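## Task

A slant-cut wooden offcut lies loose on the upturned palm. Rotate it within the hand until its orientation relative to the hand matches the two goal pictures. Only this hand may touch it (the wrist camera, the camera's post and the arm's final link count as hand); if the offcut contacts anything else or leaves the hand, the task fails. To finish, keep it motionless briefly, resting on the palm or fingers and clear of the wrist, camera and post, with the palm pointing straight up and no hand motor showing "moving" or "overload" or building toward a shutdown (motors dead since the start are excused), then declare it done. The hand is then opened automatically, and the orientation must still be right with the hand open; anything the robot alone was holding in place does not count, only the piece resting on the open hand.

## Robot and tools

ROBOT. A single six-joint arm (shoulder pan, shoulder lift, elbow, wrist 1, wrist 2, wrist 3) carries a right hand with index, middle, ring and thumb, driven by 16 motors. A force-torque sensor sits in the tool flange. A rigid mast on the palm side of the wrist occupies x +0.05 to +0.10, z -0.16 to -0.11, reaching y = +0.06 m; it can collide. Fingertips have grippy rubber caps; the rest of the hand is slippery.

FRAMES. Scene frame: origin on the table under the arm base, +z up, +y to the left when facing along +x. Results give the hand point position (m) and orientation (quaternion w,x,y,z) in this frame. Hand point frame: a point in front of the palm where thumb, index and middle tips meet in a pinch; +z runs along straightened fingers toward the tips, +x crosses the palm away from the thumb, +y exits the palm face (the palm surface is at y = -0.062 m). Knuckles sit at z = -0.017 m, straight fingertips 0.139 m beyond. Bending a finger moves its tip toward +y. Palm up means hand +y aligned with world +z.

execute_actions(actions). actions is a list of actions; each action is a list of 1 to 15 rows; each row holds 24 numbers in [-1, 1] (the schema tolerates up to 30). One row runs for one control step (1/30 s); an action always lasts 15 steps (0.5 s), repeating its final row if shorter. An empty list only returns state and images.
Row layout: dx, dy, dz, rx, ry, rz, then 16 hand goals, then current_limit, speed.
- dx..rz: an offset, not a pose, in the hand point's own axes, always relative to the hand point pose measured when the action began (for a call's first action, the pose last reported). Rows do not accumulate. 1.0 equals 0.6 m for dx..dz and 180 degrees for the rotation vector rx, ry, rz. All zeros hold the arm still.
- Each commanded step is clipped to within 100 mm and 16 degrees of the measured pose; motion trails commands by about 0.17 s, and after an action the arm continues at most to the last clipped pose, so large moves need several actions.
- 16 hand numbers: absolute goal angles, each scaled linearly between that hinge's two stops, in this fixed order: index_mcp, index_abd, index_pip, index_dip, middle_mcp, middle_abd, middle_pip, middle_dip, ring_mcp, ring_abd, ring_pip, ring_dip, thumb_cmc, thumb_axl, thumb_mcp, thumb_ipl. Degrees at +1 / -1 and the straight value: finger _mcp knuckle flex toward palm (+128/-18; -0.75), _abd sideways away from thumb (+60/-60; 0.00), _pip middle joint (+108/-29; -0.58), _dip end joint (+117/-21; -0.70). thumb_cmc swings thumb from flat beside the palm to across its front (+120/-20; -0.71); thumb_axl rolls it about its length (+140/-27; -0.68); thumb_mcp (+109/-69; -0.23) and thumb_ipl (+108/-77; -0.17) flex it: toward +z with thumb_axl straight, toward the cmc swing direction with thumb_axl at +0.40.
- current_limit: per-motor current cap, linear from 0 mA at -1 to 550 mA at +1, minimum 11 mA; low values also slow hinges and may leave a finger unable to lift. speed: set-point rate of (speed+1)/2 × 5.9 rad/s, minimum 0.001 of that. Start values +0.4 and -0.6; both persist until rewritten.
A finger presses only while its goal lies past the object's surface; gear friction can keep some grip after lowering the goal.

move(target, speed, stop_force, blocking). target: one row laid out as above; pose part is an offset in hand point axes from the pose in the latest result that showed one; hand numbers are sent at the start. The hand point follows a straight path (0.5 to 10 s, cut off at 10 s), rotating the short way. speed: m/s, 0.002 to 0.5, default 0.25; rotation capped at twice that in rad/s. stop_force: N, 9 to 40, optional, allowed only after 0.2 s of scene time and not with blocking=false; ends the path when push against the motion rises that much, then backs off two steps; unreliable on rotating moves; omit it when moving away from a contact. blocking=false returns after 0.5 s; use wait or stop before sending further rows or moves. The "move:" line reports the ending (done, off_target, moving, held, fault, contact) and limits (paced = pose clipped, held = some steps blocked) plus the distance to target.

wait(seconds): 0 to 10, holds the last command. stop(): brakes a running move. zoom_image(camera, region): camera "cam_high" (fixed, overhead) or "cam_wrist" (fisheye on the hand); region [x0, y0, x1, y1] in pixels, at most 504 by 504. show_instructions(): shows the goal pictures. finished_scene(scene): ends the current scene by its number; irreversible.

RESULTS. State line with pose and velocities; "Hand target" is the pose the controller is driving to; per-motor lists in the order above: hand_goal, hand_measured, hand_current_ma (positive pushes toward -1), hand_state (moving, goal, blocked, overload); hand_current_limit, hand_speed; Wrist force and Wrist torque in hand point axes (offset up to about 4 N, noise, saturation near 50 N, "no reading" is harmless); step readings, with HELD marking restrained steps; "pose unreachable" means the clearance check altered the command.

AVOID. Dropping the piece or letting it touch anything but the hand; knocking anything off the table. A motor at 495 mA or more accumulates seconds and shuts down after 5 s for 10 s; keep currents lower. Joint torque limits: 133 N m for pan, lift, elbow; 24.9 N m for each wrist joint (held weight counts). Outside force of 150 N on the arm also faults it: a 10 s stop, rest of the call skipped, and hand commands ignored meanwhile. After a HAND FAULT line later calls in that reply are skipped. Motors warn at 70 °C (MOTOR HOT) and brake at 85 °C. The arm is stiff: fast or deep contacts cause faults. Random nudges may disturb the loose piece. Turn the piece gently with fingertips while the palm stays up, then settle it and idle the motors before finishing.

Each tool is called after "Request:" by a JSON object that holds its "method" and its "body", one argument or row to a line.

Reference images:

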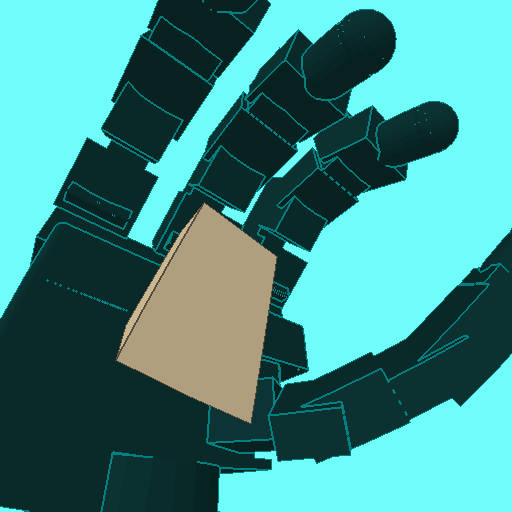

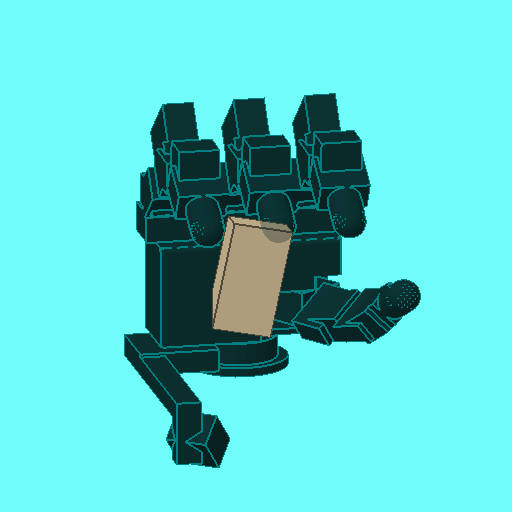

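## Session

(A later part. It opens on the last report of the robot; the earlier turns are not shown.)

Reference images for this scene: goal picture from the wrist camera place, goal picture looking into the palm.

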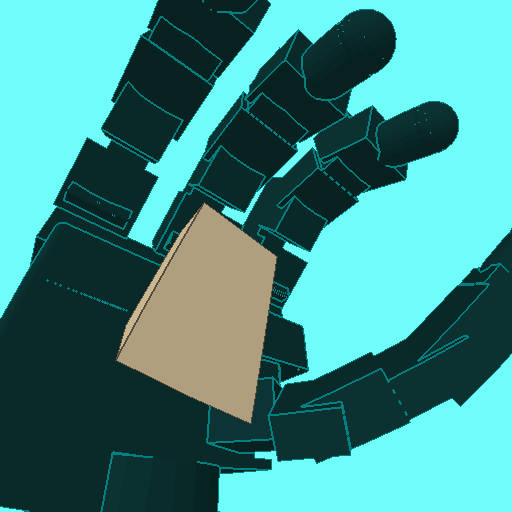

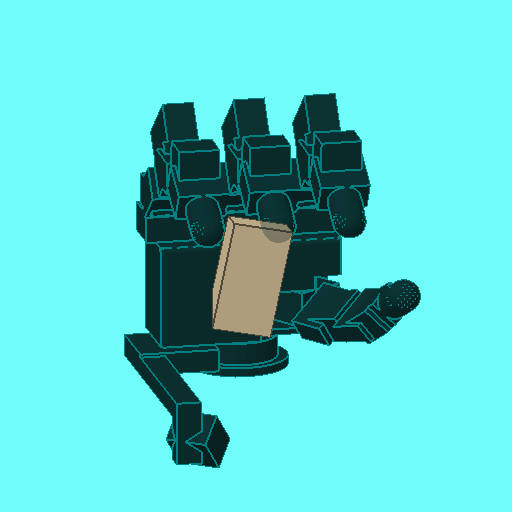

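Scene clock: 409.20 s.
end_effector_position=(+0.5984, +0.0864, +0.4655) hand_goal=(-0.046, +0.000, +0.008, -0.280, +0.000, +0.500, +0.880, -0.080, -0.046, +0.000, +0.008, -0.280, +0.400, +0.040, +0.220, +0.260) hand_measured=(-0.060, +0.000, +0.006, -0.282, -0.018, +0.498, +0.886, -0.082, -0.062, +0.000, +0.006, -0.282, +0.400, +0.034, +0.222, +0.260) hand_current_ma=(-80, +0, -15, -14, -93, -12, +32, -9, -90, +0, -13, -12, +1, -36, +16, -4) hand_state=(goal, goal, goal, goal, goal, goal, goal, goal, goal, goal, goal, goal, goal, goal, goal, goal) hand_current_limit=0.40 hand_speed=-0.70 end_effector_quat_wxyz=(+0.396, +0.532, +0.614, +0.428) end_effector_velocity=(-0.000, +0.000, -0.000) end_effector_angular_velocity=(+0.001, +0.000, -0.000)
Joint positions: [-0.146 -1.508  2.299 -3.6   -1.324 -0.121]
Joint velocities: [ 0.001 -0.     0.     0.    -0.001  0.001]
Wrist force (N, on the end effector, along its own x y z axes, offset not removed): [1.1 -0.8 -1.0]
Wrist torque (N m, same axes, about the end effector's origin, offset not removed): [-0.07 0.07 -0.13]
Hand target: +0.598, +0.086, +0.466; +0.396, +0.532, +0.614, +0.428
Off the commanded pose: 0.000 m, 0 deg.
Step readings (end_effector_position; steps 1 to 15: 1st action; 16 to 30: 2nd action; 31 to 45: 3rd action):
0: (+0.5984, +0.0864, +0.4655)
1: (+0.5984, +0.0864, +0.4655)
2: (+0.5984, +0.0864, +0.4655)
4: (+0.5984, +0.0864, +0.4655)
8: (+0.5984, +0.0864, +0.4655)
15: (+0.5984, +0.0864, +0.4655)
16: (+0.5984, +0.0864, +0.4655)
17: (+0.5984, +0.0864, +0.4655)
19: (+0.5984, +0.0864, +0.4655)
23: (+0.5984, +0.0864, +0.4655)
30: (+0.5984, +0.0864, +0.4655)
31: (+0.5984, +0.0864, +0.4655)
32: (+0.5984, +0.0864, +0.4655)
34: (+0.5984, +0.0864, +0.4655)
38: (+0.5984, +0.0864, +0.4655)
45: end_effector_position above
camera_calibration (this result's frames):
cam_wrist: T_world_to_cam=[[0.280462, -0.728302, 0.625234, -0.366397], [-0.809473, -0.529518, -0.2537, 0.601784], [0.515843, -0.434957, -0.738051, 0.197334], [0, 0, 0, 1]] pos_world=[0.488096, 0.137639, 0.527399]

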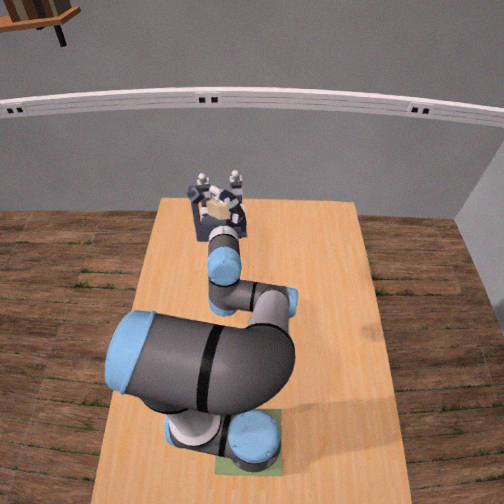

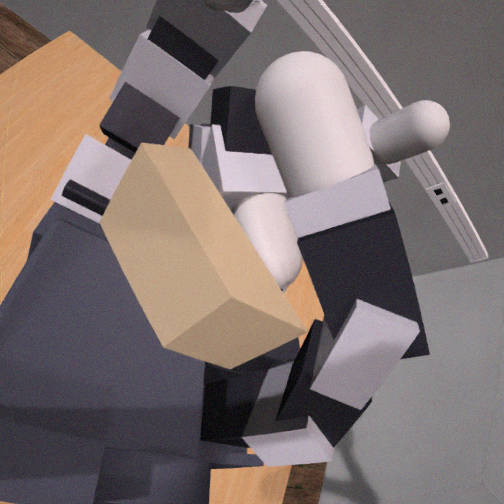

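Request:
{"method": "execute_actions", "body": {
  "actions": [
    [[0,0,0,0,0,0,-0.046,0,0.008,-0.28,0.0,0.5,0.88,-0.08,-0.046,0,0.008,-0.28,0.4,-0.3,-0.1,-0.06,0.4,-0.7]],
    [[0,0,0,0,0,0,-0.046,0,0.008,-0.28,0.0,0.5,0.88,-0.08,-0.046,0,0.008,-0.28,0.7,-0.3,-0.1,-0.06,0.4,-0.8]],
    [[0,0,0,0,0,0,-0.046,0,0.008,-0.28,0.0,0.5,0.88,-0.08,-0.046,0,0.008,-0.28,0.7,-0.3,-0.1,-0.06,0.4,-0.8]],
    [[0,0,0,0,0,0,-0.046,0,0.008,-0.28,0.0,0.5,0.88,-0.08,-0.046,0,0.008,-0.28,0.7,-0.3,-0.1,-0.06,0.4,-0.8]]
  ]
}}

Scene clock: 453.00 s.
end_effector_position=(+0.5984, +0.0864, +0.4655) hand_goal=(-0.046, +0.000, +0.008, -0.280, +0.000, +0.500, +0.880, -0.080, -0.046, +0.000, +0.008, -0.280, +0.700, -0.300, -0.100, -0.060) hand_measured=(-0.060, +0.000, +0.006, -0.282, -0.018, +0.498, +0.886, -0.082, -0.062, +0.000, +0.006, -0.282, +0.700, -0.298, -0.092, -0.056) hand_current_ma=(-80, +0, -15, -14, -93, -12, +32, -9, -90, +0, -13, -12, +0, +12, +53, +27) hand_state=(goal, goal, goal, goal, goal, goal, goal, goal, goal, goal, goal, goal, goal, goal, goal, goal) hand_current_limit=0.40 hand_speed=-0.80 end_effector_quat_wxyz=(+0.396, +0.532, +0.614, +0.428) end_effector_velocity=(-0.000, +0.000, +0.001) end_effector_angular_velocity=(-0.000, -0.002, +0.001)
Joint positions: [-0.146 -1.508  2.299 -3.6   -1.324 -0.121]
Joint velocities: [ 0.    -0.001 -0.001 -0.     0.001 -0.   ]
Wrist force (N, on the end effector, along its own x y z axes, offset not removed): [2.9 0.8 0.3]
Wrist torque (N m, same axes, about the end effector's origin, offset not removed): [-0.03 -0.42 0.06]
Hand target: +0.598, +0.086, +0.466; +0.396, +0.532, +0.614, +0.428
Off the commanded pose: 0.000 m, 0 deg.
Step readings (end_effector_position; steps 1 to 15: 1st action; 16 to 30: 2nd action; 31 to 45: 3rd action; 46 to 60: 4th action):
0: (+0.5984, +0.0864, +0.4655)
1: (+0.5984, +0.0864, +0.4655)
2: (+0.5984, +0.0864, +0.4655)
4: (+0.5984, +0.0864, +0.4655)
8: (+0.5984, +0.0864, +0.4655)
15: (+0.5984, +0.0864, +0.4655)
16: (+0.5984, +0.0864, +0.4655)
17: (+0.5984, +0.0864, +0.4655)
19: (+0.5984, +0.0864, +0.4655)
23: (+0.5984, +0.0864, +0.4655)
30: (+0.5984, +0.0864, +0.4655)
31: (+0.5984, +0.0864, +0.4655)
32: (+0.5984, +0.0864, +0.4655)
34: (+0.5984, +0.0864, +0.4655)
38: (+0.5984, +0.0864, +0.4655)
45: (+0.5984, +0.0864, +0.4655)
46: (+0.5984, +0.0864, +0.4655)
47: (+0.5984, +0.0864, +0.4655)
49: (+0.5984, +0.0864, +0.4655)
53: (+0.5984, +0.0864, +0.4655)
60: end_effector_position above
camera_calibration (this result's frames):
cam_wrist: T_world_to_cam=[[0.280462, -0.728302, 0.625234, -0.366397], [-0.809473, -0.529518, -0.253701, 0.601784], [0.515843, -0.434957, -0.738051, 0.197334], [0, 0, 0, 1]] pos_world=[0.488096, 0.137639, 0.527399]

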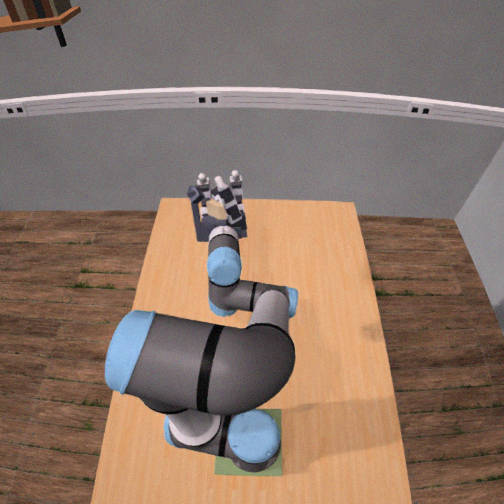

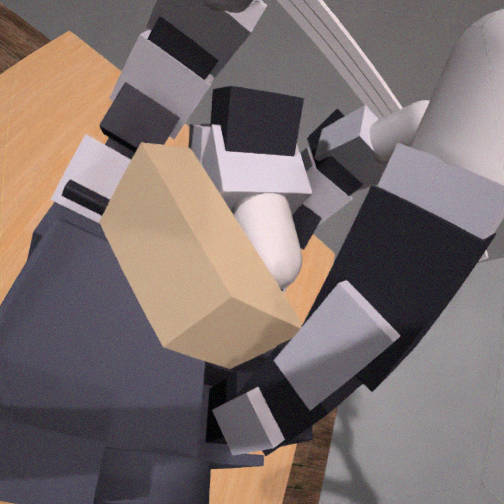

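Request:
{"method": "execute_actions", "body": {
  "actions": [
    [[0,0,0,0,0,0,-0.046,0,0.008,-0.28,0.0,0.5,0.88,-0.08,-0.046,0,0.008,-0.28,1.0,-0.3,-0.1,-0.06,0.4,-0.85]],
    [[0,0,0,0,0,0,-0.046,0,0.008,-0.28,0.0,0.5,0.88,-0.08,-0.046,0,0.008,-0.28,1.0,-0.3,-0.1,-0.06,0.4,-0.85]],
    [[0,0,0,0,0,0,-0.046,0,0.008,-0.28,0.0,0.5,0.88,-0.08,-0.046,0,0.008,-0.28,1.0,-0.3,-0.1,-0.06,0.4,-0.85]]
  ]
}}

Scene clock: 461.97 s.
end_effector_position=(+0.5984, +0.0864, +0.4655) hand_goal=(-0.046, +0.000, +0.008, -0.280, +0.000, +0.500, +0.880, -0.080, -0.046, +0.000, +0.008, -0.280, +1.000, -0.300, -0.100, -0.060) hand_measured=(-0.060, +0.000, +0.006, -0.282, -0.018, +0.498, +0.886, -0.082, -0.062, +0.000, +0.006, -0.282, +1.000, -0.298, -0.092, -0.056) hand_current_ma=(-80, +0, -15, -14, -93, -12, +32, -9, -90, +0, -13, -12, +0, +12, +53, +27) hand_state=(goal, goal, goal, goal, goal, goal, goal, goal, goal, goal, goal, goal, goal, goal, goal, goal) hand_current_limit=0.40 hand_speed=-0.85 end_effector_quat_wxyz=(+0.396, +0.532, +0.614, +0.428) end_effector_velocity=(-0.000, +0.001, +0.000) end_effector_angular_velocity=(-0.000, -0.001, +0.001)
Joint positions: [-0.146 -1.508  2.299 -3.6   -1.324 -0.121]
Joint velocities: [ 0.001 -0.    -0.    -0.     0.    -0.   ]
Wrist force (N, on the end effector, along its own x y z axes, offset not removed): [2.1 -0.4 -1.3]
Wrist torque (N m, same axes, about the end effector's origin, offset not removed): [-0.06 -0.24 0.00]
Hand target: +0.598, +0.086, +0.466; +0.396, +0.532, +0.614, +0.428
Off the commanded pose: 0.000 m, 0 deg.
Step readings (end_effector_position; steps 1 to 15: 1st action; 16 to 30: 2nd action; 31 to 45: 3rd action):
0: (+0.5984, +0.0864, +0.4655)
1: (+0.5984, +0.0864, +0.4655)
2: (+0.5984, +0.0864, +0.4655)
4: (+0.5984, +0.0864, +0.4655)
8: (+0.5984, +0.0864, +0.4655)
15: (+0.5984, +0.0864, +0.4655)
16: (+0.5984, +0.0864, +0.4655)
17: (+0.5984, +0.0864, +0.4655)
19: (+0.5984, +0.0864, +0.4655)
23: (+0.5984, +0.0864, +0.4655)
30: (+0.5984, +0.0864, +0.4655)
31: (+0.5984, +0.0864, +0.4655)
32: (+0.5984, +0.0864, +0.4655)
34: (+0.5984, +0.0864, +0.4655)
38: (+0.5984, +0.0864, +0.4655)
45: end_effector_position above
camera_calibration (this result's frames):
cam_wrist: T_world_to_cam=[[0.280461, -0.728302, 0.625234, -0.366397], [-0.809474, -0.529517, -0.2537, 0.601784], [0.515842, -0.434958, -0.738051, 0.197334], [0, 0, 0, 1]] pos_world=[0.488096, 0.137639, 0.527399]

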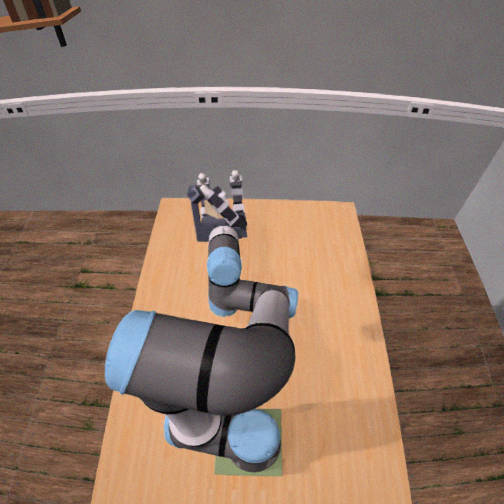

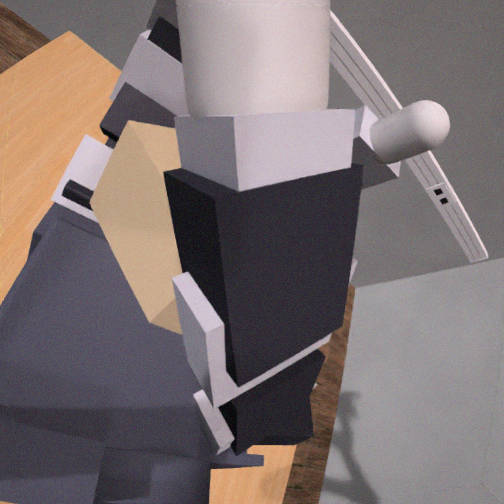

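Request:
{"method": "execute_actions", "body": {
  "actions": [
    [[0,0,0,0,0,0,-0.4,0,0.008,-0.28,0.0,0.5,0.88,-0.08,-0.046,0,0.008,-0.28,0.3,-0.3,-0.1,-0.06,0.4,-0.6]],
    [[0,0,0,0,0,0,-0.4,0,0.88,0.3,0.0,0.5,0.88,-0.08,-0.046,0,0.008,-0.28,0.3,-0.3,-0.1,-0.06,0.4,-0.6]],
    [[0,0,0,0,0,0,-0.4,0,0.88,0.3,0.0,0.5,0.88,-0.08,-0.046,0,0.008,-0.28,0.3,-0.3,-0.1,-0.06,0.4,-0.6]],
    [[0,0,0,0,0,0,-0.4,0,0.88,0.3,0.0,0.5,0.88,-0.08,-0.046,0,0.008,-0.28,0.3,-0.3,-0.1,-0.06,0.4,-0.6]]
  ]
}}

Scene clock: 516.17 s.
end_effector_position=(+0.5984, +0.0864, +0.4655) hand_goal=(-0.400, +0.000, +0.880, +0.300, +0.000, +0.500, +0.880, -0.080, -0.046, +0.000, +0.008, -0.280, +0.300, -0.300, -0.100, -0.060) hand_measured=(-0.408, +0.000, +0.878, +0.298, -0.018, +0.498, +0.886, -0.082, -0.062, +0.000, +0.006, -0.282, +0.300, -0.298, -0.094, -0.056) hand_current_ma=(-49, +0, -10, -12, -93, -12, +32, -9, -90, +0, -13, -12, -3, +10, +43, +23) hand_state=(goal, goal, goal, goal, goal, goal, goal, goal, goal, goal, goal, goal, goal, goal, goal, goal) hand_current_limit=0.40 hand_speed=-0.60 end_effector_quat_wxyz=(+0.396, +0.532, +0.614, +0.428) end_effector_velocity=(+0.000, +0.001, -0.001) end_effector_angular_velocity=(-0.001, +0.001, +0.002)
Joint positions: [-0.146 -1.508  2.299 -3.6   -1.324 -0.121]
Joint velocities: [ 0.001  0.002  0.    -0.     0.    -0.001]
Wrist force (N, on the end effector, along its own x y z axes, offset not removed): [3.4 1.2 0.3]
Wrist torque (N m, same axes, about the end effector's origin, offset not removed): [0.02 -0.45 0.14]
Hand target: +0.598, +0.086, +0.466; +0.396, +0.532, +0.614, +0.428
Off the commanded pose: 0.000 m, 0 deg.
Step readings (end_effector_position; steps 1 to 15: 1st action; 16 to 30: 2nd action; 31 to 45: 3rd action; 46 to 60: 4th action):
0: (+0.5984, +0.0864, +0.4655)
1: (+0.5984, +0.0864, +0.4655)
2: (+0.5984, +0.0864, +0.4655)
4: (+0.5984, +0.0864, +0.4655)
8: (+0.5984, +0.0864, +0.4655)
15: (+0.5984, +0.0864, +0.4655)
16: (+0.5984, +0.0864, +0.4655)
17: (+0.5984, +0.0864, +0.4655)
19: (+0.5984, +0.0864, +0.4655)
23: (+0.5984, +0.0864, +0.4655)
30: (+0.5984, +0.0864, +0.4655)
31: (+0.5984, +0.0864, +0.4655)
32: (+0.5984, +0.0864, +0.4655)
34: (+0.5984, +0.0864, +0.4655)
38: (+0.5984, +0.0864, +0.4655)
45: (+0.5984, +0.0864, +0.4655)
46: (+0.5984, +0.0864, +0.4655)
47: (+0.5984, +0.0864, +0.4655)
49: (+0.5984, +0.0864, +0.4655)
53: (+0.5984, +0.0864, +0.4655)
60: end_effector_position above
camera_calibration (this result's frames):
cam_wrist: T_world_to_cam=[[0.280461, -0.728302, 0.625234, -0.366397], [-0.809474, -0.529517, -0.2537, 0.601784], [0.515842, -0.434958, -0.738051, 0.197334], [0, 0, 0, 1]] pos_world=[0.488096, 0.137639, 0.527399]

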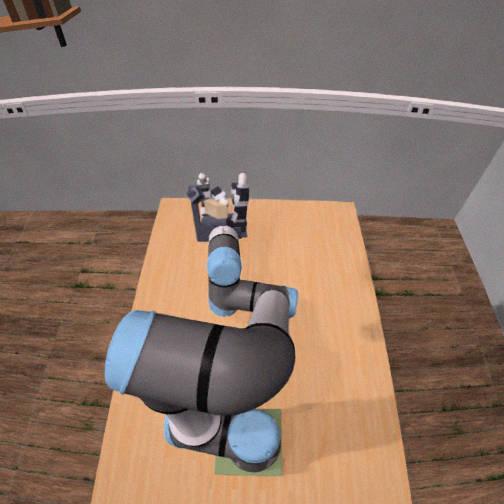

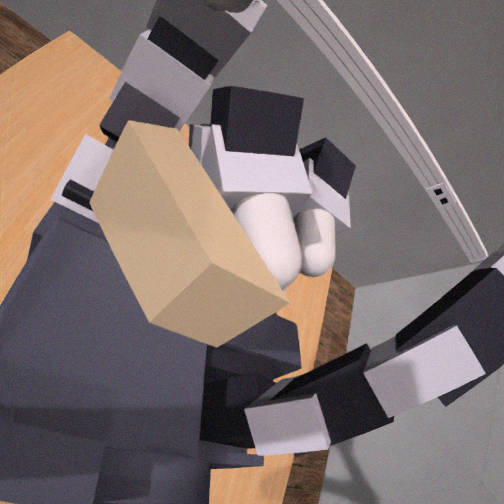

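Request:
{"method": "move", "body": {
  "target": [0,0,0,-0.07,0,0,-0.4,0,0.88,0.3,0.0,0.5,0.88,-0.08,-0.046,0,0.008,-0.28,0.3,-0.3,-0.1,-0.06,0.4,-0.6],
  "speed": 0.1
}}

Request:
{"method": "execute_actions", "body": {
  "actions": [
    [[0,0,0,0,0,0,-0.4,0,0.88,0.3,-0.6,0.5,0.88,-0.08,-0.046,0,0.008,-0.28,0.3,-0.3,-0.1,-0.06,0.4,-0.6]],
    [[0,0,0,0,0,0,-0.4,0,0.88,0.3,-0.6,0.5,0.88,-0.08,-0.046,0,0.008,-0.28,0.3,-0.3,-0.1,-0.06,0.4,-0.6]],
    [[0,0,0,0,0,0,-0.4,0,0.88,0.3,-0.6,0.0,0.3,-0.1,-0.046,0,0.008,-0.28,0.3,-0.3,-0.1,-0.06,0.4,-0.6]],
    [[0,0,0,0,0,0,-0.4,0,0.88,0.3,-0.6,0.0,0.3,-0.1,-0.046,0,0.008,-0.28,0.3,-0.3,-0.1,-0.06,0.4,-0.6]]
  ]
}}

Scene clock: 575.10 s.
end_effector_position=(+0.5984, +0.0864, +0.4655) hand_goal=(-0.400, +0.000, +0.880, +0.300, +0.000, +0.500, +0.880, -0.080, -0.046, +0.000, +0.008, -0.280, +0.300, -0.300, -0.100, -0.060) hand_measured=(-0.408, +0.000, +0.878, +0.298, -0.014, +0.498, +0.886, -0.082, -0.062, +0.000, +0.006, -0.282, +0.300, -0.298, -0.096, -0.058) hand_current_ma=(-49, +0, -7, -12, -74, -12, +32, -9, -90, +0, -13, -12, -3, +10, +32, +21) hand_state=(goal, goal, goal, goal, goal, goal, goal, goal, goal, goal, goal, goal, goal, goal, goal, goal) hand_current_limit=0.40 hand_speed=-0.60 end_effector_quat_wxyz=(+0.452, +0.486, +0.563, +0.493) end_effector_velocity=(+0.001, -0.001, -0.000) end_effector_angular_velocity=(-0.000, -0.013, -0.003)
Joint positions: [-0.145 -1.309  2.277 -4.002 -1.303 -0.064]
Joint velocities: [-0.001  0.014 -0.005 -0.022 -0.002  0.002]
Wrist force (N, on the end effector, along its own x y z axes, offset not removed): [0.3 -1.8 0.3]
Wrist torque (N m, same axes, about the end effector's origin, offset not removed): [-0.42 0.06 -0.21]
Hand target: +0.598, +0.086, +0.466; +0.452, +0.485, +0.563, +0.493
Off the commanded pose: 0.000 m, 0 deg.
move: done
camera_calibration (this result's frames):
cam_wrist: T_world_to_cam=[[0.14666, -0.743742, 0.65218, -0.297527], [-0.730806, -0.525795, -0.435273, 0.638904], [0.666644, -0.412779, -0.620644, 0.0504788], [0, 0, 0, 1]] pos_world=[0.476899, 0.135486, 0.503468]

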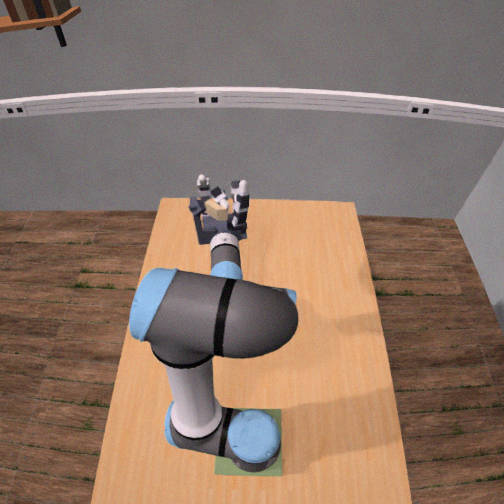

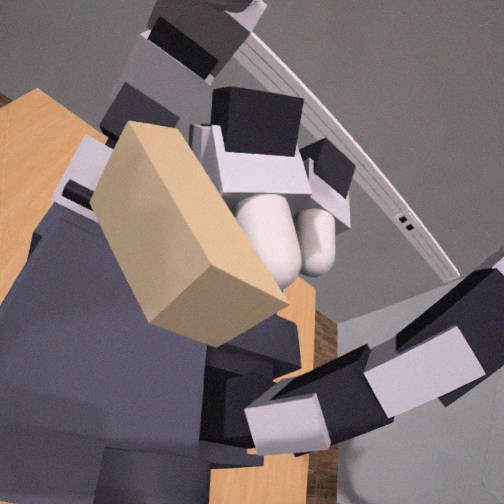

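Scene clock: 577.10 s.
end_effector_position=(+0.5984, +0.0864, +0.4655) hand_goal=(-0.400, +0.000, +0.880, +0.300, -0.600, +0.000, +0.300, -0.100, -0.046, +0.000, +0.008, -0.280, +0.300, -0.300, -0.100, -0.060) hand_measured=(-0.408, +0.000, +0.878, +0.298, -0.610, +0.004, +0.302, -0.096, -0.062, +0.000, +0.006, -0.282, +0.300, -0.298, -0.096, -0.058) hand_current_ma=(-49, +0, -7, -12, -50, +15, +8, +16, -90, +0, -13, -12, -3, +10, +31, +21) hand_state=(goal, goal, goal, goal, goal, goal, goal, goal, goal, goal, goal, goal, goal, goal, goal, goal) hand_current_limit=0.40 hand_speed=-0.60 end_effector_quat_wxyz=(+0.452, +0.486, +0.563, +0.493) end_effector_velocity=(-0.000, -0.000, +0.001) end_effector_angular_velocity=(-0.001, -0.002, -0.001)
Joint positions: [-0.145 -1.309  2.277 -4.002 -1.303 -0.063]
Joint velocities: [-0.    -0.001 -0.001 -0.    -0.    -0.001]
Wrist force (N, on the end effector, along its own x y z axes, offset not removed): [2.3 -1.0 0.3]
Wrist torque (N m, same axes, about the end effector's origin, offset not removed): [-0.37 -0.14 -0.06]
Hand target: +0.598, +0.086, +0.465; +0.452, +0.486, +0.563, +0.493
Off the commanded pose: 0.000 m, 0 deg.
Step readings (end_effector_position; steps 1 to 15: 1st action; 16 to 30: 2nd action; 31 to 45: 3rd action; 46 to 60: 4th action):
0: (+0.5984, +0.0864, +0.4655)
1: (+0.5984, +0.0864, +0.4655)
2: (+0.5984, +0.0864, +0.4655)
4: (+0.5984, +0.0864, +0.4655)
8: (+0.5985, +0.0864, +0.4655)
15: (+0.5985, +0.0864, +0.4655)
16: (+0.5985, +0.0864, +0.4655)
17: (+0.5984, +0.0864, +0.4655)
19: (+0.5984, +0.0864, +0.4655)
23: (+0.5984, +0.0864, +0.4655)
30: (+0.5984, +0.0864, +0.4655)
31: (+0.5984, +0.0864, +0.4655)
32: (+0.5984, +0.0864, +0.4655)
34: (+0.5984, +0.0864, +0.4655)
38: (+0.5984, +0.0864, +0.4655)
45: (+0.5984, +0.0864, +0.4655)
46: (+0.5984, +0.0864, +0.4655)
47: (+0.5984, +0.0864, +0.4655)
49: (+0.5984, +0.0864, +0.4655)
53: (+0.5984, +0.0864, +0.4655)
60: end_effector_position above
camera_calibration (this result's frames):
cam_wrist: T_world_to_cam=[[0.146675, -0.743823, 0.652084, -0.297477], [-0.730803, -0.525749, -0.435334, 0.638933], [0.666644, -0.412692, -0.620702, 0.0504819], [0, 0, 0, 1]] pos_world=[0.476913, 0.135482, 0.503463]

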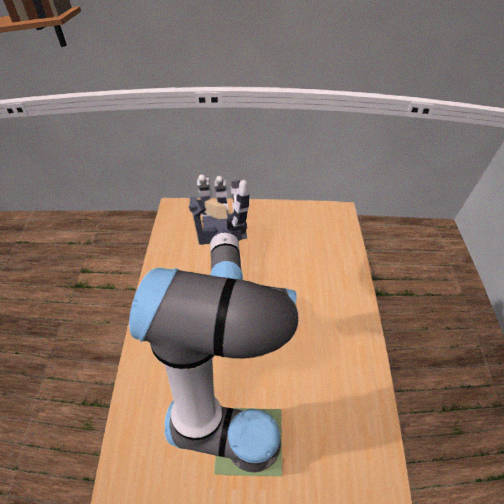

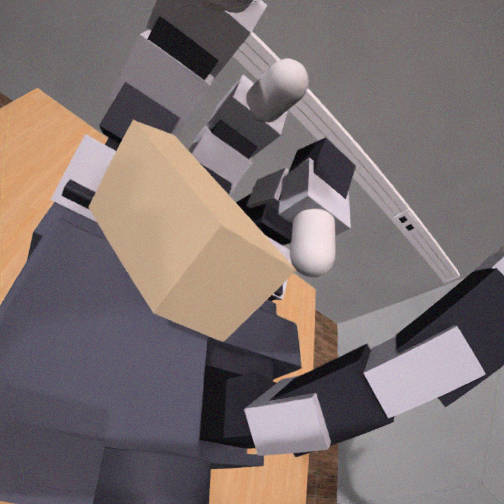

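Request:
{"method": "zoom_image", "body": {
  "camera": "cam_high",
  "region": [170, 160, 270, 260]
}}

Request:
{"method": "zoom_image", "body": {
  "camera": "cam_wrist",
  "region": [50, 90, 370, 410]
}}

Region (170, 160, 270, 260) of cam_high's 504x504 image, scaled by 5.040, with more detail than that image has.

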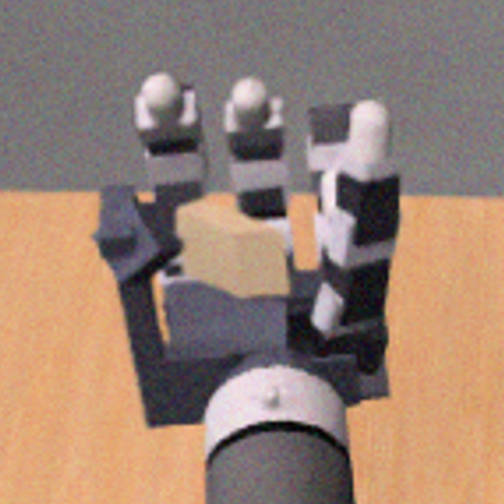

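Region (50, 90, 370, 410) of cam_wrist's 504x504 image, scaled by 1.575, with more detail than that image has.

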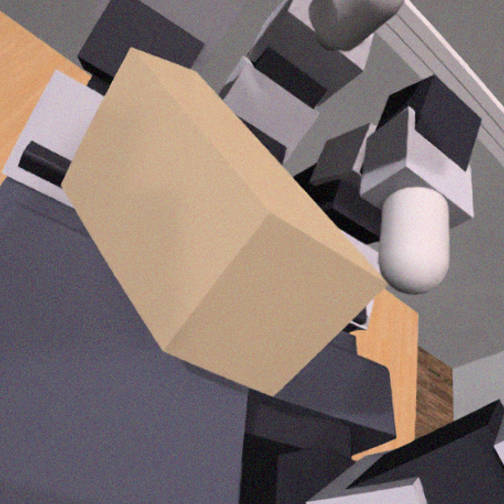

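Request:
{"method": "execute_actions", "body": {
  "actions": [
    [[0,0,0,0,0,0,-0.25,-0.4,0.88,0.15,-0.6,0.0,0.3,-0.1,-0.046,0,0.008,-0.28,0.3,-0.3,-0.1,-0.06,0.4,-0.8]],
    [[0,0,0,0,0,0,-0.25,-0.4,0.88,0.15,-0.6,0.0,0.3,-0.1,-0.046,0,0.008,-0.28,0.3,-0.3,-0.1,-0.06,0.4,-0.8]],
    [[0,0,0,0,0,0,-0.25,-0.4,0.88,0.15,-0.6,0.0,0.3,-0.1,-0.046,0,0.008,-0.28,0.3,-0.3,-0.1,-0.06,0.4,-0.8]]
  ]
}}

Scene clock: 608.20 s.
end_effector_position=(+0.5984, +0.0864, +0.4655) hand_goal=(-0.250, -0.400, +0.880, +0.150, -0.600, +0.000, +0.300, -0.100, -0.046, +0.000, +0.008, -0.280, +0.300, -0.300, -0.100, -0.060) hand_measured=(-0.266, -0.396, +0.880, +0.154, -0.610, +0.004, +0.302, -0.096, -0.062, +0.000, +0.006, -0.282, +0.300, -0.298, -0.096, -0.058) hand_current_ma=(-83, +15, -4, +23, -50, +15, +8, +16, -90, +0, -13, -12, -3, +10, +31, +21) hand_state=(goal, goal, goal, goal, goal, goal, goal, goal, goal, goal, goal, goal, goal, goal, goal, goal) hand_current_limit=0.40 hand_speed=-0.80 end_effector_quat_wxyz=(+0.452, +0.486, +0.563, +0.493) end_effector_velocity=(-0.000, -0.000, +0.001) end_effector_angular_velocity=(-0.000, -0.002, +0.000)
Joint positions: [-0.145 -1.309  2.277 -4.002 -1.303 -0.063]
Joint velocities: [-0.    -0.001 -0.     0.     0.001 -0.   ]
Wrist force (N, on the end effector, along its own x y z axes, offset not removed): [1.6 0.0 -0.1]
Wrist torque (N m, same axes, about the end effector's origin, offset not removed): [-0.11 -0.11 -0.06]
Hand target: +0.598, +0.086, +0.465; +0.452, +0.486, +0.563, +0.493
Off the commanded pose: 0.000 m, 0 deg.
Step readings (end_effector_position; steps 1 to 15: 1st action; 16 to 30: 2nd action; 31 to 45: 3rd action):
0: (+0.5984, +0.0864, +0.4655)
1: (+0.5984, +0.0864, +0.4655)
2: (+0.5984, +0.0864, +0.4655)
4: (+0.5984, +0.0864, +0.4655)
8: (+0.5984, +0.0864, +0.4655)
15: (+0.5984, +0.0864, +0.4655)
16: (+0.5984, +0.0864, +0.4655)
17: (+0.5984, +0.0864, +0.4655)
19: (+0.5984, +0.0864, +0.4655)
23: (+0.5984, +0.0864, +0.4655)
30: (+0.5984, +0.0864, +0.4655)
31: (+0.5984, +0.0864, +0.4655)
32: (+0.5984, +0.0864, +0.4655)
34: (+0.5984, +0.0864, +0.4655)
38: (+0.5984, +0.0864, +0.4655)
45: end_effector_position above
camera_calibration (this result's frames):
cam_wrist: T_world_to_cam=[[0.146675, -0.743823, 0.652084, -0.297477], [-0.730802, -0.525749, -0.435334, 0.638933], [0.666644, -0.412692, -0.620702, 0.0504818], [0, 0, 0, 1]] pos_world=[0.476913, 0.135482, 0.503463]

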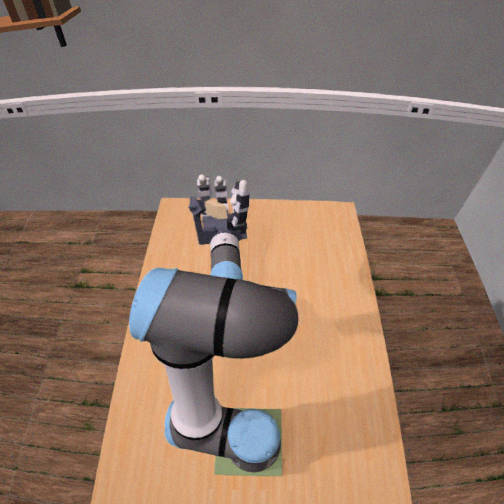

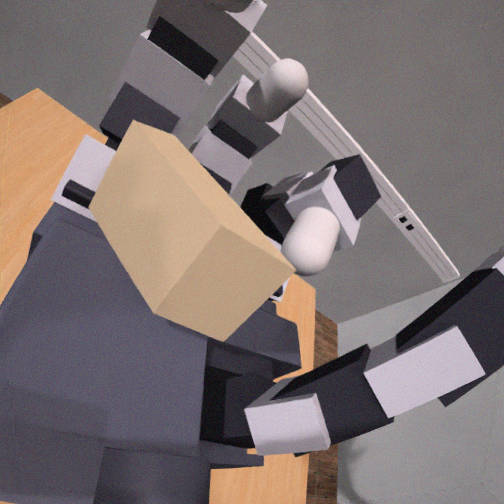

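Request:
{"method": "execute_actions", "body": {
  "actions": [
    [[0,0,0,0,0,0,-0.05,-0.5,0.88,0.1,-0.6,0.0,0.3,-0.1,-0.046,0,0.008,-0.28,0.3,-0.3,-0.1,-0.06,0.4,-0.85]],
    [[0,0,0,0,0,0,-0.05,-0.5,0.88,0.1,-0.6,0.0,0.3,-0.1,-0.046,0,0.008,-0.28,0.3,-0.3,-0.1,-0.06,0.4,-0.85]],
    [[0,0,0,0,0,0,-0.05,-0.5,0.88,0.1,-0.6,0.0,0.3,-0.1,-0.046,0,0.008,-0.28,0.3,-0.3,-0.1,-0.06,0.4,-0.85]]
  ]
}}

Scene clock: 617.63 s.
end_effector_position=(+0.5984, +0.0864, +0.4655) hand_goal=(-0.050, -0.500, +0.880, +0.100, -0.600, +0.000, +0.300, -0.100, -0.046, +0.000, +0.008, -0.280, +0.300, -0.300, -0.100, -0.060) hand_measured=(-0.062, -0.496, +0.880, +0.104, -0.610, +0.004, +0.302, -0.096, -0.062, +0.000, +0.006, -0.282, +0.300, -0.298, -0.096, -0.058) hand_current_ma=(-65, +14, -2, +22, -50, +15, +8, +16, -90, +0, -13, -12, -3, +10, +31, +21) hand_state=(goal, goal, goal, goal, goal, goal, goal, goal, goal, goal, goal, goal, goal, goal, goal, goal) hand_current_limit=0.40 hand_speed=-0.85 end_effector_quat_wxyz=(+0.452, +0.486, +0.563, +0.493) end_effector_velocity=(-0.000, +0.000, +0.001) end_effector_angular_velocity=(+0.001, -0.001, +0.001)
Joint positions: [-0.145 -1.309  2.277 -4.002 -1.303 -0.063]
Joint velocities: [ 0.001 -0.001  0.    -0.     0.     0.001]
Wrist force (N, on the end effector, along its own x y z axes, offset not removed): [3.1 1.4 1.6]
Wrist torque (N m, same axes, about the end effector's origin, offset not removed): [-0.06 -0.37 0.03]
Hand target: +0.598, +0.086, +0.465; +0.452, +0.486, +0.563, +0.493
Off the commanded pose: 0.000 m, 0 deg.
Step readings (end_effector_position; steps 1 to 15: 1st action; 16 to 30: 2nd action; 31 to 45: 3rd action):
0: (+0.5984, +0.0864, +0.4655)
1: (+0.5984, +0.0864, +0.4655)
2: (+0.5984, +0.0864, +0.4655)
4: (+0.5984, +0.0864, +0.4655)
8: (+0.5984, +0.0864, +0.4655)
15: (+0.5984, +0.0864, +0.4655)
16: (+0.5984, +0.0864, +0.4655)
17: (+0.5984, +0.0864, +0.4655)
19: (+0.5984, +0.0864, +0.4655)
23: (+0.5984, +0.0864, +0.4655)
30: (+0.5984, +0.0864, +0.4655)
31: (+0.5984, +0.0864, +0.4655)
32: (+0.5984, +0.0864, +0.4655)
34: (+0.5984, +0.0864, +0.4655)
38: (+0.5984, +0.0864, +0.4655)
45: end_effector_position above
camera_calibration (this result's frames):
cam_wrist: T_world_to_cam=[[0.146675, -0.743823, 0.652084, -0.297477], [-0.730803, -0.525749, -0.435334, 0.638933], [0.666644, -0.412692, -0.620702, 0.0504819], [0, 0, 0, 1]] pos_world=[0.476913, 0.135482, 0.503463]

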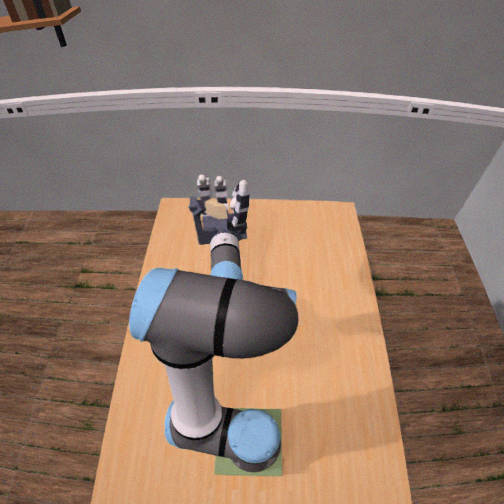

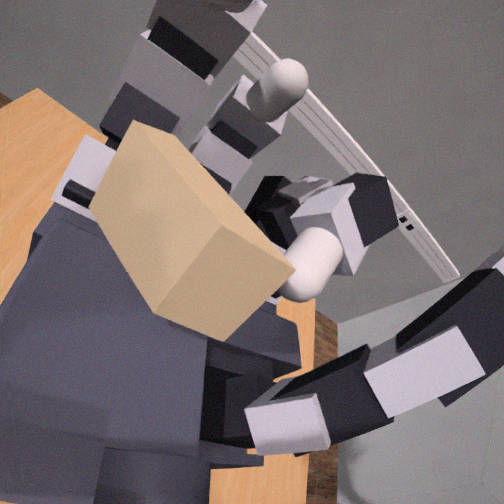

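Request:
{"method": "execute_actions", "body": {
  "actions": [
    [[0,0,0,0,0,0,-0.2,-0.5,0.88,0.2,-0.6,0.0,0.3,-0.1,-0.046,0,0.008,-0.28,0.3,-0.3,-0.1,-0.06,0.4,-0.8]],
    [[0,0,0,0,0,0,-0.2,-0.95,0.88,0.2,-0.6,0.0,0.3,-0.1,-0.046,0,0.008,-0.28,0.3,-0.3,-0.1,-0.06,0.4,-0.8]],
    [[0,0,0,0,0,0,-0.2,-0.95,0.88,0.2,-0.6,0.0,0.3,-0.1,-0.046,0,0.008,-0.28,0.3,-0.3,-0.1,-0.06,0.4,-0.8]],
    [[0,0,0,0,0,0,-0.2,-0.95,0.88,0.2,-0.6,0.0,0.3,-0.1,-0.046,0,0.008,-0.28,0.3,-0.3,-0.1,-0.06,0.4,-0.8]]
  ]
}}

Scene clock: 628.87 s.
end_effector_position=(+0.5984, +0.0864, +0.4655) hand_goal=(-0.200, -0.950, +0.880, +0.200, -0.600, +0.000, +0.300, -0.100, -0.046, +0.000, +0.008, -0.280, +0.300, -0.300, -0.100, -0.060) hand_measured=(-0.204, -0.948, +0.880, +0.198, -0.610, +0.004, +0.302, -0.096, -0.062, +0.000, +0.006, -0.282, +0.300, -0.298, -0.096, -0.058) hand_current_ma=(-18, +13, -2, -12, -50, +15, +8, +16, -90, +0, -13, -12, -3, +10, +31, +21) hand_state=(goal, goal, goal, goal, goal, goal, goal, goal, goal, goal, goal, goal, goal, goal, goal, goal) hand_current_limit=0.40 hand_speed=-0.80 end_effector_quat_wxyz=(+0.452, +0.486, +0.563, +0.493) end_effector_velocity=(+0.000, -0.001, -0.000) end_effector_angular_velocity=(-0.001, +0.000, -0.002)
Joint positions: [-0.145 -1.309  2.277 -4.002 -1.303 -0.063]
Joint velocities: [-0.002  0.     0.    -0.    -0.    -0.002]
Wrist force (N, on the end effector, along its own x y z axes, offset not removed): [2.3 0.3 0.8]
Wrist torque (N m, same axes, about the end effector's origin, offset not removed): [-0.03 -0.13 0.14]
Hand target: +0.598, +0.086, +0.465; +0.452, +0.486, +0.563, +0.493
Off the commanded pose: 0.000 m, 0 deg.
Step readings (end_effector_position; steps 1 to 15: 1st action; 16 to 30: 2nd action; 31 to 45: 3rd action; 46 to 60: 4th action):
0: (+0.5984, +0.0864, +0.4655)
1: (+0.5984, +0.0864, +0.4655)
2: (+0.5984, +0.0864, +0.4655)
4: (+0.5984, +0.0864, +0.4655)
8: (+0.5984, +0.0864, +0.4655)
15: (+0.5984, +0.0864, +0.4655)
16: (+0.5984, +0.0864, +0.4655)
17: (+0.5984, +0.0864, +0.4655)
19: (+0.5984, +0.0864, +0.4655)
23: (+0.5984, +0.0864, +0.4655)
30: (+0.5984, +0.0864, +0.4655)
31: (+0.5984, +0.0864, +0.4655)
32: (+0.5984, +0.0864, +0.4655)
34: (+0.5984, +0.0864, +0.4655)
38: (+0.5984, +0.0864, +0.4655)
45: (+0.5984, +0.0864, +0.4655)
46: (+0.5984, +0.0864, +0.4655)
47: (+0.5984, +0.0864, +0.4655)
49: (+0.5984, +0.0864, +0.4655)
53: (+0.5984, +0.0864, +0.4655)
60: end_effector_position above
camera_calibration (this result's frames):
cam_wrist: T_world_to_cam=[[0.146675, -0.743823, 0.652084, -0.297477], [-0.730803, -0.525749, -0.435334, 0.638933], [0.666644, -0.412692, -0.620702, 0.0504819], [0, 0, 0, 1]] pos_world=[0.476913, 0.135482, 0.503463]

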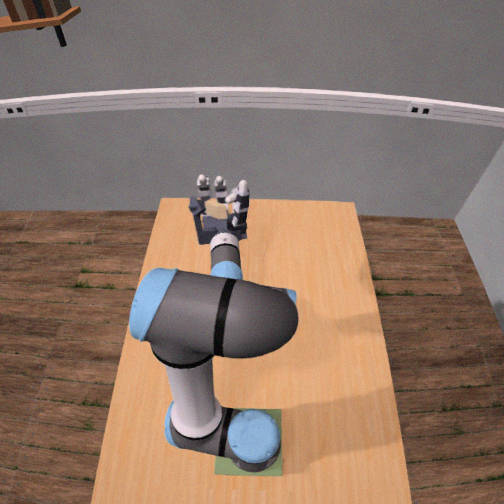

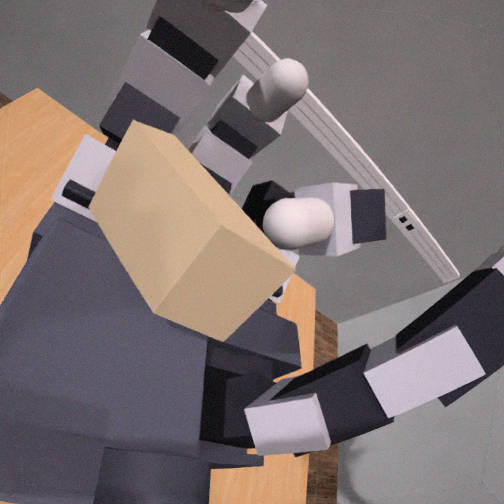

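Request:
{"method": "execute_actions", "body": {
  "actions": [
    [[0,0,0,0,0,0,0.1,-0.95,0.88,0.25,-0.6,0.0,0.3,-0.1,-0.046,0,0.008,-0.28,0.3,-0.3,-0.1,-0.06,0.4,-0.85]],
    [[0,0,0,0,0,0,0.1,-0.95,0.88,0.25,-0.6,0.0,0.3,-0.1,-0.046,0,0.008,-0.28,0.3,-0.3,-0.1,-0.06,0.4,-0.85]],
    [[0,0,0,0,0,0,0.1,-0.95,0.88,0.25,-0.6,0.0,0.3,-0.1,-0.046,0,0.008,-0.28,0.3,-0.3,-0.1,-0.06,0.4,-0.85]]
  ]
}}

Scene clock: 659.87 s.
end_effector_position=(+0.5984, +0.0864, +0.4655) hand_goal=(+0.100, -0.950, +0.880, +0.250, -0.600, +0.000, +0.300, -0.100, -0.046, +0.000, +0.008, -0.280, +0.300, -0.300, -0.100, -0.060) hand_measured=(+0.092, -0.948, +0.880, +0.248, -0.610, +0.004, +0.302, -0.096, -0.062, +0.000, +0.006, -0.282, +0.300, -0.298, -0.096, -0.058) hand_current_ma=(-48, +12, -2, -13, -50, +15, +8, +16, -90, +0, -13, -12, -3, +10, +31, +21) hand_state=(goal, goal, goal, goal, goal, goal, goal, goal, goal, goal, goal, goal, goal, goal, goal, goal) hand_current_limit=0.40 hand_speed=-0.85 end_effector_quat_wxyz=(+0.452, +0.486, +0.563, +0.493) end_effector_velocity=(+0.000, -0.000, -0.000) end_effector_angular_velocity=(-0.001, +0.000, +0.000)
Joint positions: [-0.145 -1.309  2.277 -4.002 -1.303 -0.063]
Joint velocities: [-0.001  0.001 -0.    -0.     0.001 -0.001]
Wrist force (N, on the end effector, along its own x y z axes, offset not removed): [2.0 -0.1 0.6]
Wrist torque (N m, same axes, about the end effector's origin, offset not removed): [-0.31 -0.19 0.18]
Hand target: +0.598, +0.086, +0.465; +0.452, +0.486, +0.563, +0.493
Off the commanded pose: 0.000 m, 0 deg.
Step readings (end_effector_position; steps 1 to 15: 1st action; 16 to 30: 2nd action; 31 to 45: 3rd action):
0: (+0.5984, +0.0864, +0.4655)
1: (+0.5984, +0.0864, +0.4655)
2: (+0.5984, +0.0864, +0.4655)
4: (+0.5984, +0.0864, +0.4655)
8: (+0.5984, +0.0864, +0.4655)
15: (+0.5984, +0.0864, +0.4655)
16: (+0.5984, +0.0864, +0.4655)
17: (+0.5984, +0.0864, +0.4655)
19: (+0.5984, +0.0864, +0.4655)
23: (+0.5984, +0.0864, +0.4655)
30: (+0.5984, +0.0864, +0.4655)
31: (+0.5984, +0.0864, +0.4655)
32: (+0.5984, +0.0864, +0.4655)
34: (+0.5984, +0.0864, +0.4655)
38: (+0.5984, +0.0864, +0.4655)
45: end_effector_position above
camera_calibration (this result's frames):
cam_wrist: T_world_to_cam=[[0.146675, -0.743823, 0.652084, -0.297477], [-0.730802, -0.525749, -0.435334, 0.638933], [0.666644, -0.412692, -0.620702, 0.0504819], [0, 0, 0, 1]] pos_world=[0.476913, 0.135482, 0.503463]

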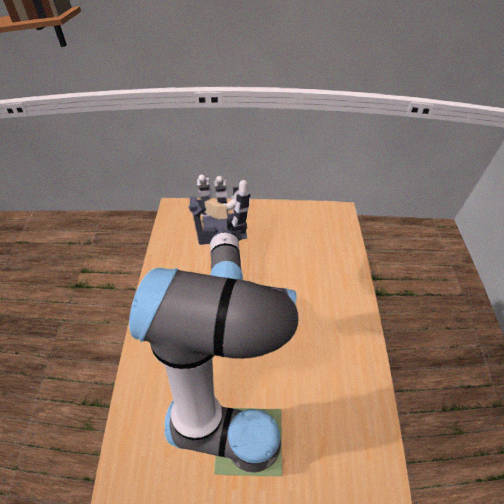

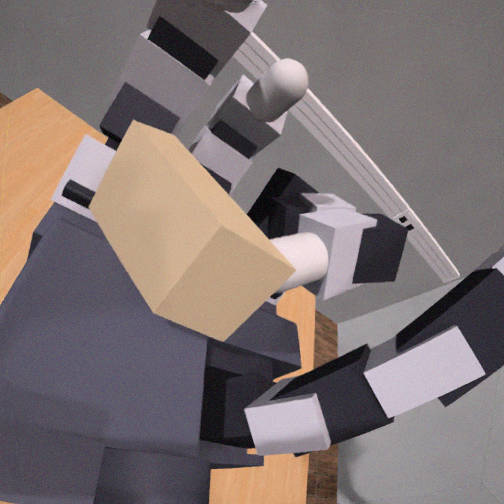

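Request:
{"method": "execute_actions", "body": {
  "actions": [
    [[0,0,0,0,0,0,0.28,-0.95,0.88,0.2,-0.6,0.0,0.3,-0.1,-0.046,0,0.008,-0.28,0.3,-0.3,-0.1,-0.06,0.4,-0.85]],
    [[0,0,0,0,0,0,0.28,-0.95,0.88,0.2,-0.6,0.0,0.3,-0.1,-0.046,0,0.008,-0.28,0.3,-0.3,-0.1,-0.06,0.4,-0.85]]
  ]
}}

Scene clock: 671.43 s.
end_effector_position=(+0.5984, +0.0864, +0.4655) hand_goal=(+0.280, -0.950, +0.880, +0.200, -0.600, +0.000, +0.300, -0.100, -0.046, +0.000, +0.008, -0.280, +0.300, -0.300, -0.100, -0.060) hand_measured=(+0.276, -0.948, +0.880, +0.204, -0.610, +0.004, +0.302, -0.096, -0.062, +0.000, +0.006, -0.282, +0.300, -0.298, -0.096, -0.058) hand_current_ma=(-28, +11, -2, +19, -50, +15, +8, +16, -90, +0, -13, -12, -3, +10, +31, +21) hand_state=(goal, goal, goal, goal, goal, goal, goal, goal, goal, goal, goal, goal, goal, goal, goal, goal) hand_current_limit=0.40 hand_speed=-0.85 end_effector_quat_wxyz=(+0.452, +0.486, +0.563, +0.493) end_effector_velocity=(+0.000, +0.000, -0.001) end_effector_angular_velocity=(+0.000, +0.001, -0.000)
Joint positions: [-0.145 -1.309  2.277 -4.002 -1.303 -0.063]
Joint velocities: [ 0.     0.001  0.    -0.    -0.     0.   ]
Wrist force (N, on the end effector, along its own x y z axes, offset not removed): [3.1 0.2 0.8]
Wrist torque (N m, same axes, about the end effector's origin, offset not removed): [-0.23 -0.39 0.09]
Hand target: +0.598, +0.086, +0.465; +0.452, +0.486, +0.563, +0.493
Off the commanded pose: 0.000 m, 0 deg.
Step readings (end_effector_position; steps 1 to 15: 1st action; 16 to 30: 2nd action):
0: (+0.5984, +0.0864, +0.4655)
1: (+0.5984, +0.0864, +0.4655)
2: (+0.5984, +0.0864, +0.4655)
4: (+0.5984, +0.0864, +0.4655)
8: (+0.5984, +0.0864, +0.4655)
15: (+0.5984, +0.0864, +0.4655)
16: (+0.5984, +0.0864, +0.4655)
17: (+0.5984, +0.0864, +0.4655)
19: (+0.5984, +0.0864, +0.4655)
23: (+0.5984, +0.0864, +0.4655)
30: end_effector_position above
camera_calibration (this result's frames):
cam_wrist: T_world_to_cam=[[0.146675, -0.743823, 0.652084, -0.297477], [-0.730802, -0.525749, -0.435334, 0.638933], [0.666644, -0.412692, -0.620702, 0.0504818], [0, 0, 0, 1]] pos_world=[0.476913, 0.135482, 0.503463]

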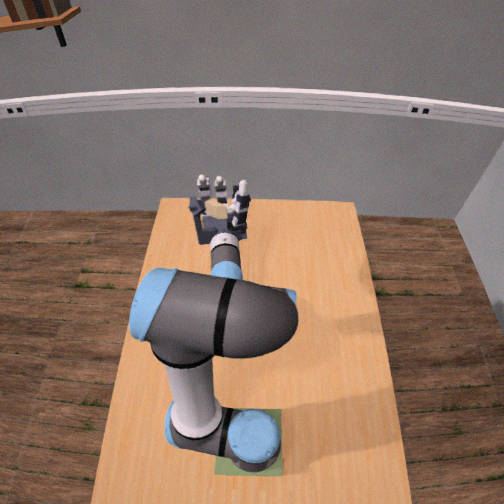

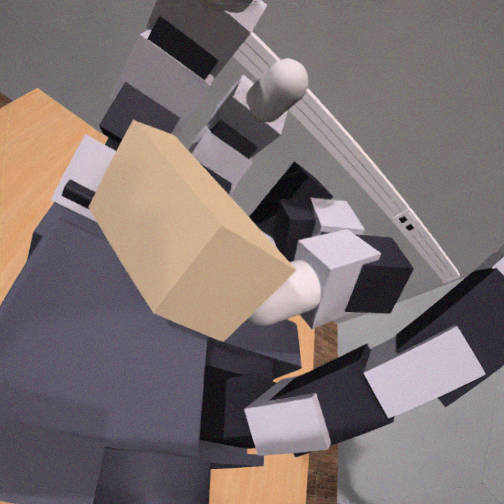

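Request:
{"method": "execute_actions", "body": {
  "actions": [
    [[0,0,0,0,0,0,0.28,-0.95,0.88,0.2,-0.7,0.0,0.88,0.35,-0.046,0,0.008,-0.28,0.3,-0.3,-0.1,-0.06,0.4,-0.6]],
    [[0,0,0,0,0,0,0.28,-0.95,0.88,0.2,-0.7,0.0,0.88,0.35,-0.046,0,0.008,-0.28,0.3,-0.3,-0.1,-0.06,0.4,-0.6]],
    [[0,0,0,0,0,0,0.28,-0.95,0.88,0.2,-0.3,0.0,0.88,0.35,-0.046,0,0.008,-0.28,0.3,-0.3,-0.1,-0.06,0.4,-0.8]],
    [[0,0,0,0,0,0,0.28,-0.95,0.88,0.2,-0.3,0.0,0.88,0.35,-0.046,0,0.008,-0.28,0.3,-0.3,-0.1,-0.06,0.4,-0.8]],
    [[0,0,0,0,0,0,0.28,-0.95,0.88,0.2,-0.3,0.0,0.88,0.35,-0.046,0,0.008,-0.28,0.3,-0.3,-0.1,-0.06,0.4,-0.8]]
  ]
}}

Scene clock: 705.60 s.
end_effector_position=(+0.5984, +0.0864, +0.4655) hand_goal=(+0.280, -0.950, +0.880, +0.200, -0.300, +0.000, +0.880, +0.350, -0.046, +0.000, +0.008, -0.280, +0.300, -0.300, -0.100, -0.060) hand_measured=(+0.276, -0.948, +0.880, +0.204, -0.320, +0.004, +0.880, +0.348, -0.062, +0.000, +0.006, -0.282, +0.300, -0.298, -0.096, -0.058) hand_current_ma=(-27, +11, -2, +19, -104, +14, -5, -11, -90, +0, -13, -12, -3, +10, +31, +21) hand_state=(goal, goal, goal, goal, goal, goal, goal, goal, goal, goal, goal, goal, goal, goal, goal, goal) hand_current_limit=0.40 hand_speed=-0.80 end_effector_quat_wxyz=(+0.452, +0.486, +0.563, +0.493) end_effector_velocity=(-0.000, +0.000, +0.001) end_effector_angular_velocity=(-0.001, -0.002, +0.001)
Joint positions: [-0.145 -1.309  2.277 -4.002 -1.303 -0.063]
Joint velocities: [ 0.001 -0.001 -0.001  0.     0.    -0.   ]
Wrist force (N, on the end effector, along its own x y z axes, offset not removed): [1.2 0.1 0.5]
Wrist torque (N m, same axes, about the end effector's origin, offset not removed): [-0.22 0.01 -0.05]
Hand target: +0.598, +0.086, +0.465; +0.452, +0.486, +0.563, +0.493
Off the commanded pose: 0.000 m, 0 deg.
Step readings (end_effector_position; steps 1 to 15: 1st action; 16 to 30: 2nd action; 31 to 45: 3rd action; 46 to 60: 4th action; 61 to 75: 5th action):
0: (+0.5984, +0.0864, +0.4655)
1: (+0.5984, +0.0864, +0.4655)
2: (+0.5984, +0.0864, +0.4655)
4: (+0.5984, +0.0864, +0.4655)
8: (+0.5984, +0.0864, +0.4655)
15: (+0.5984, +0.0864, +0.4655)
16: (+0.5984, +0.0864, +0.4655)
17: (+0.5984, +0.0864, +0.4655)
19: (+0.5984, +0.0864, +0.4655)
23: (+0.5984, +0.0864, +0.4655)
30: (+0.5984, +0.0864, +0.4655)
31: (+0.5984, +0.0864, +0.4655)
32: (+0.5984, +0.0864, +0.4655)
34: (+0.5984, +0.0864, +0.4655)
38: (+0.5984, +0.0864, +0.4655)
45: (+0.5984, +0.0864, +0.4655)
46: (+0.5984, +0.0864, +0.4655)
47: (+0.5984, +0.0864, +0.4655)
49: (+0.5984, +0.0864, +0.4655)
53: (+0.5984, +0.0864, +0.4655)
60: (+0.5984, +0.0864, +0.4655)
61: (+0.5984, +0.0864, +0.4655)
62: (+0.5984, +0.0864, +0.4655)
64: (+0.5984, +0.0864, +0.4655)
68: (+0.5984, +0.0864, +0.4655)
75: end_effector_position above
camera_calibration (this result's frames):
cam_wrist: T_world_to_cam=[[0.146675, -0.743823, 0.652084, -0.297477], [-0.730802, -0.525749, -0.435334, 0.638933], [0.666644, -0.412692, -0.620702, 0.0504818], [0, 0, 0, 1]] pos_world=[0.476913, 0.135482, 0.503463]

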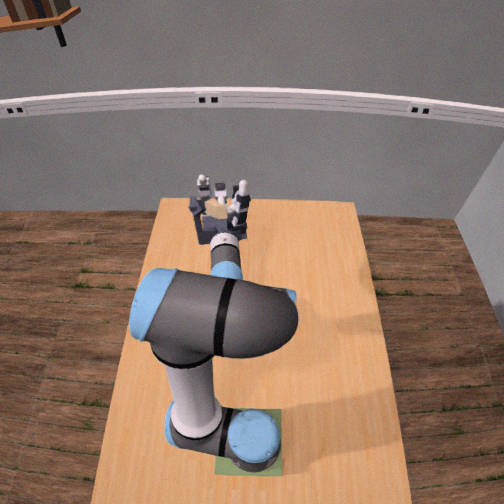

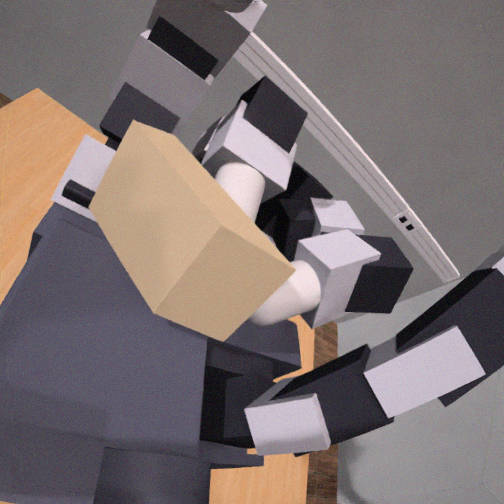

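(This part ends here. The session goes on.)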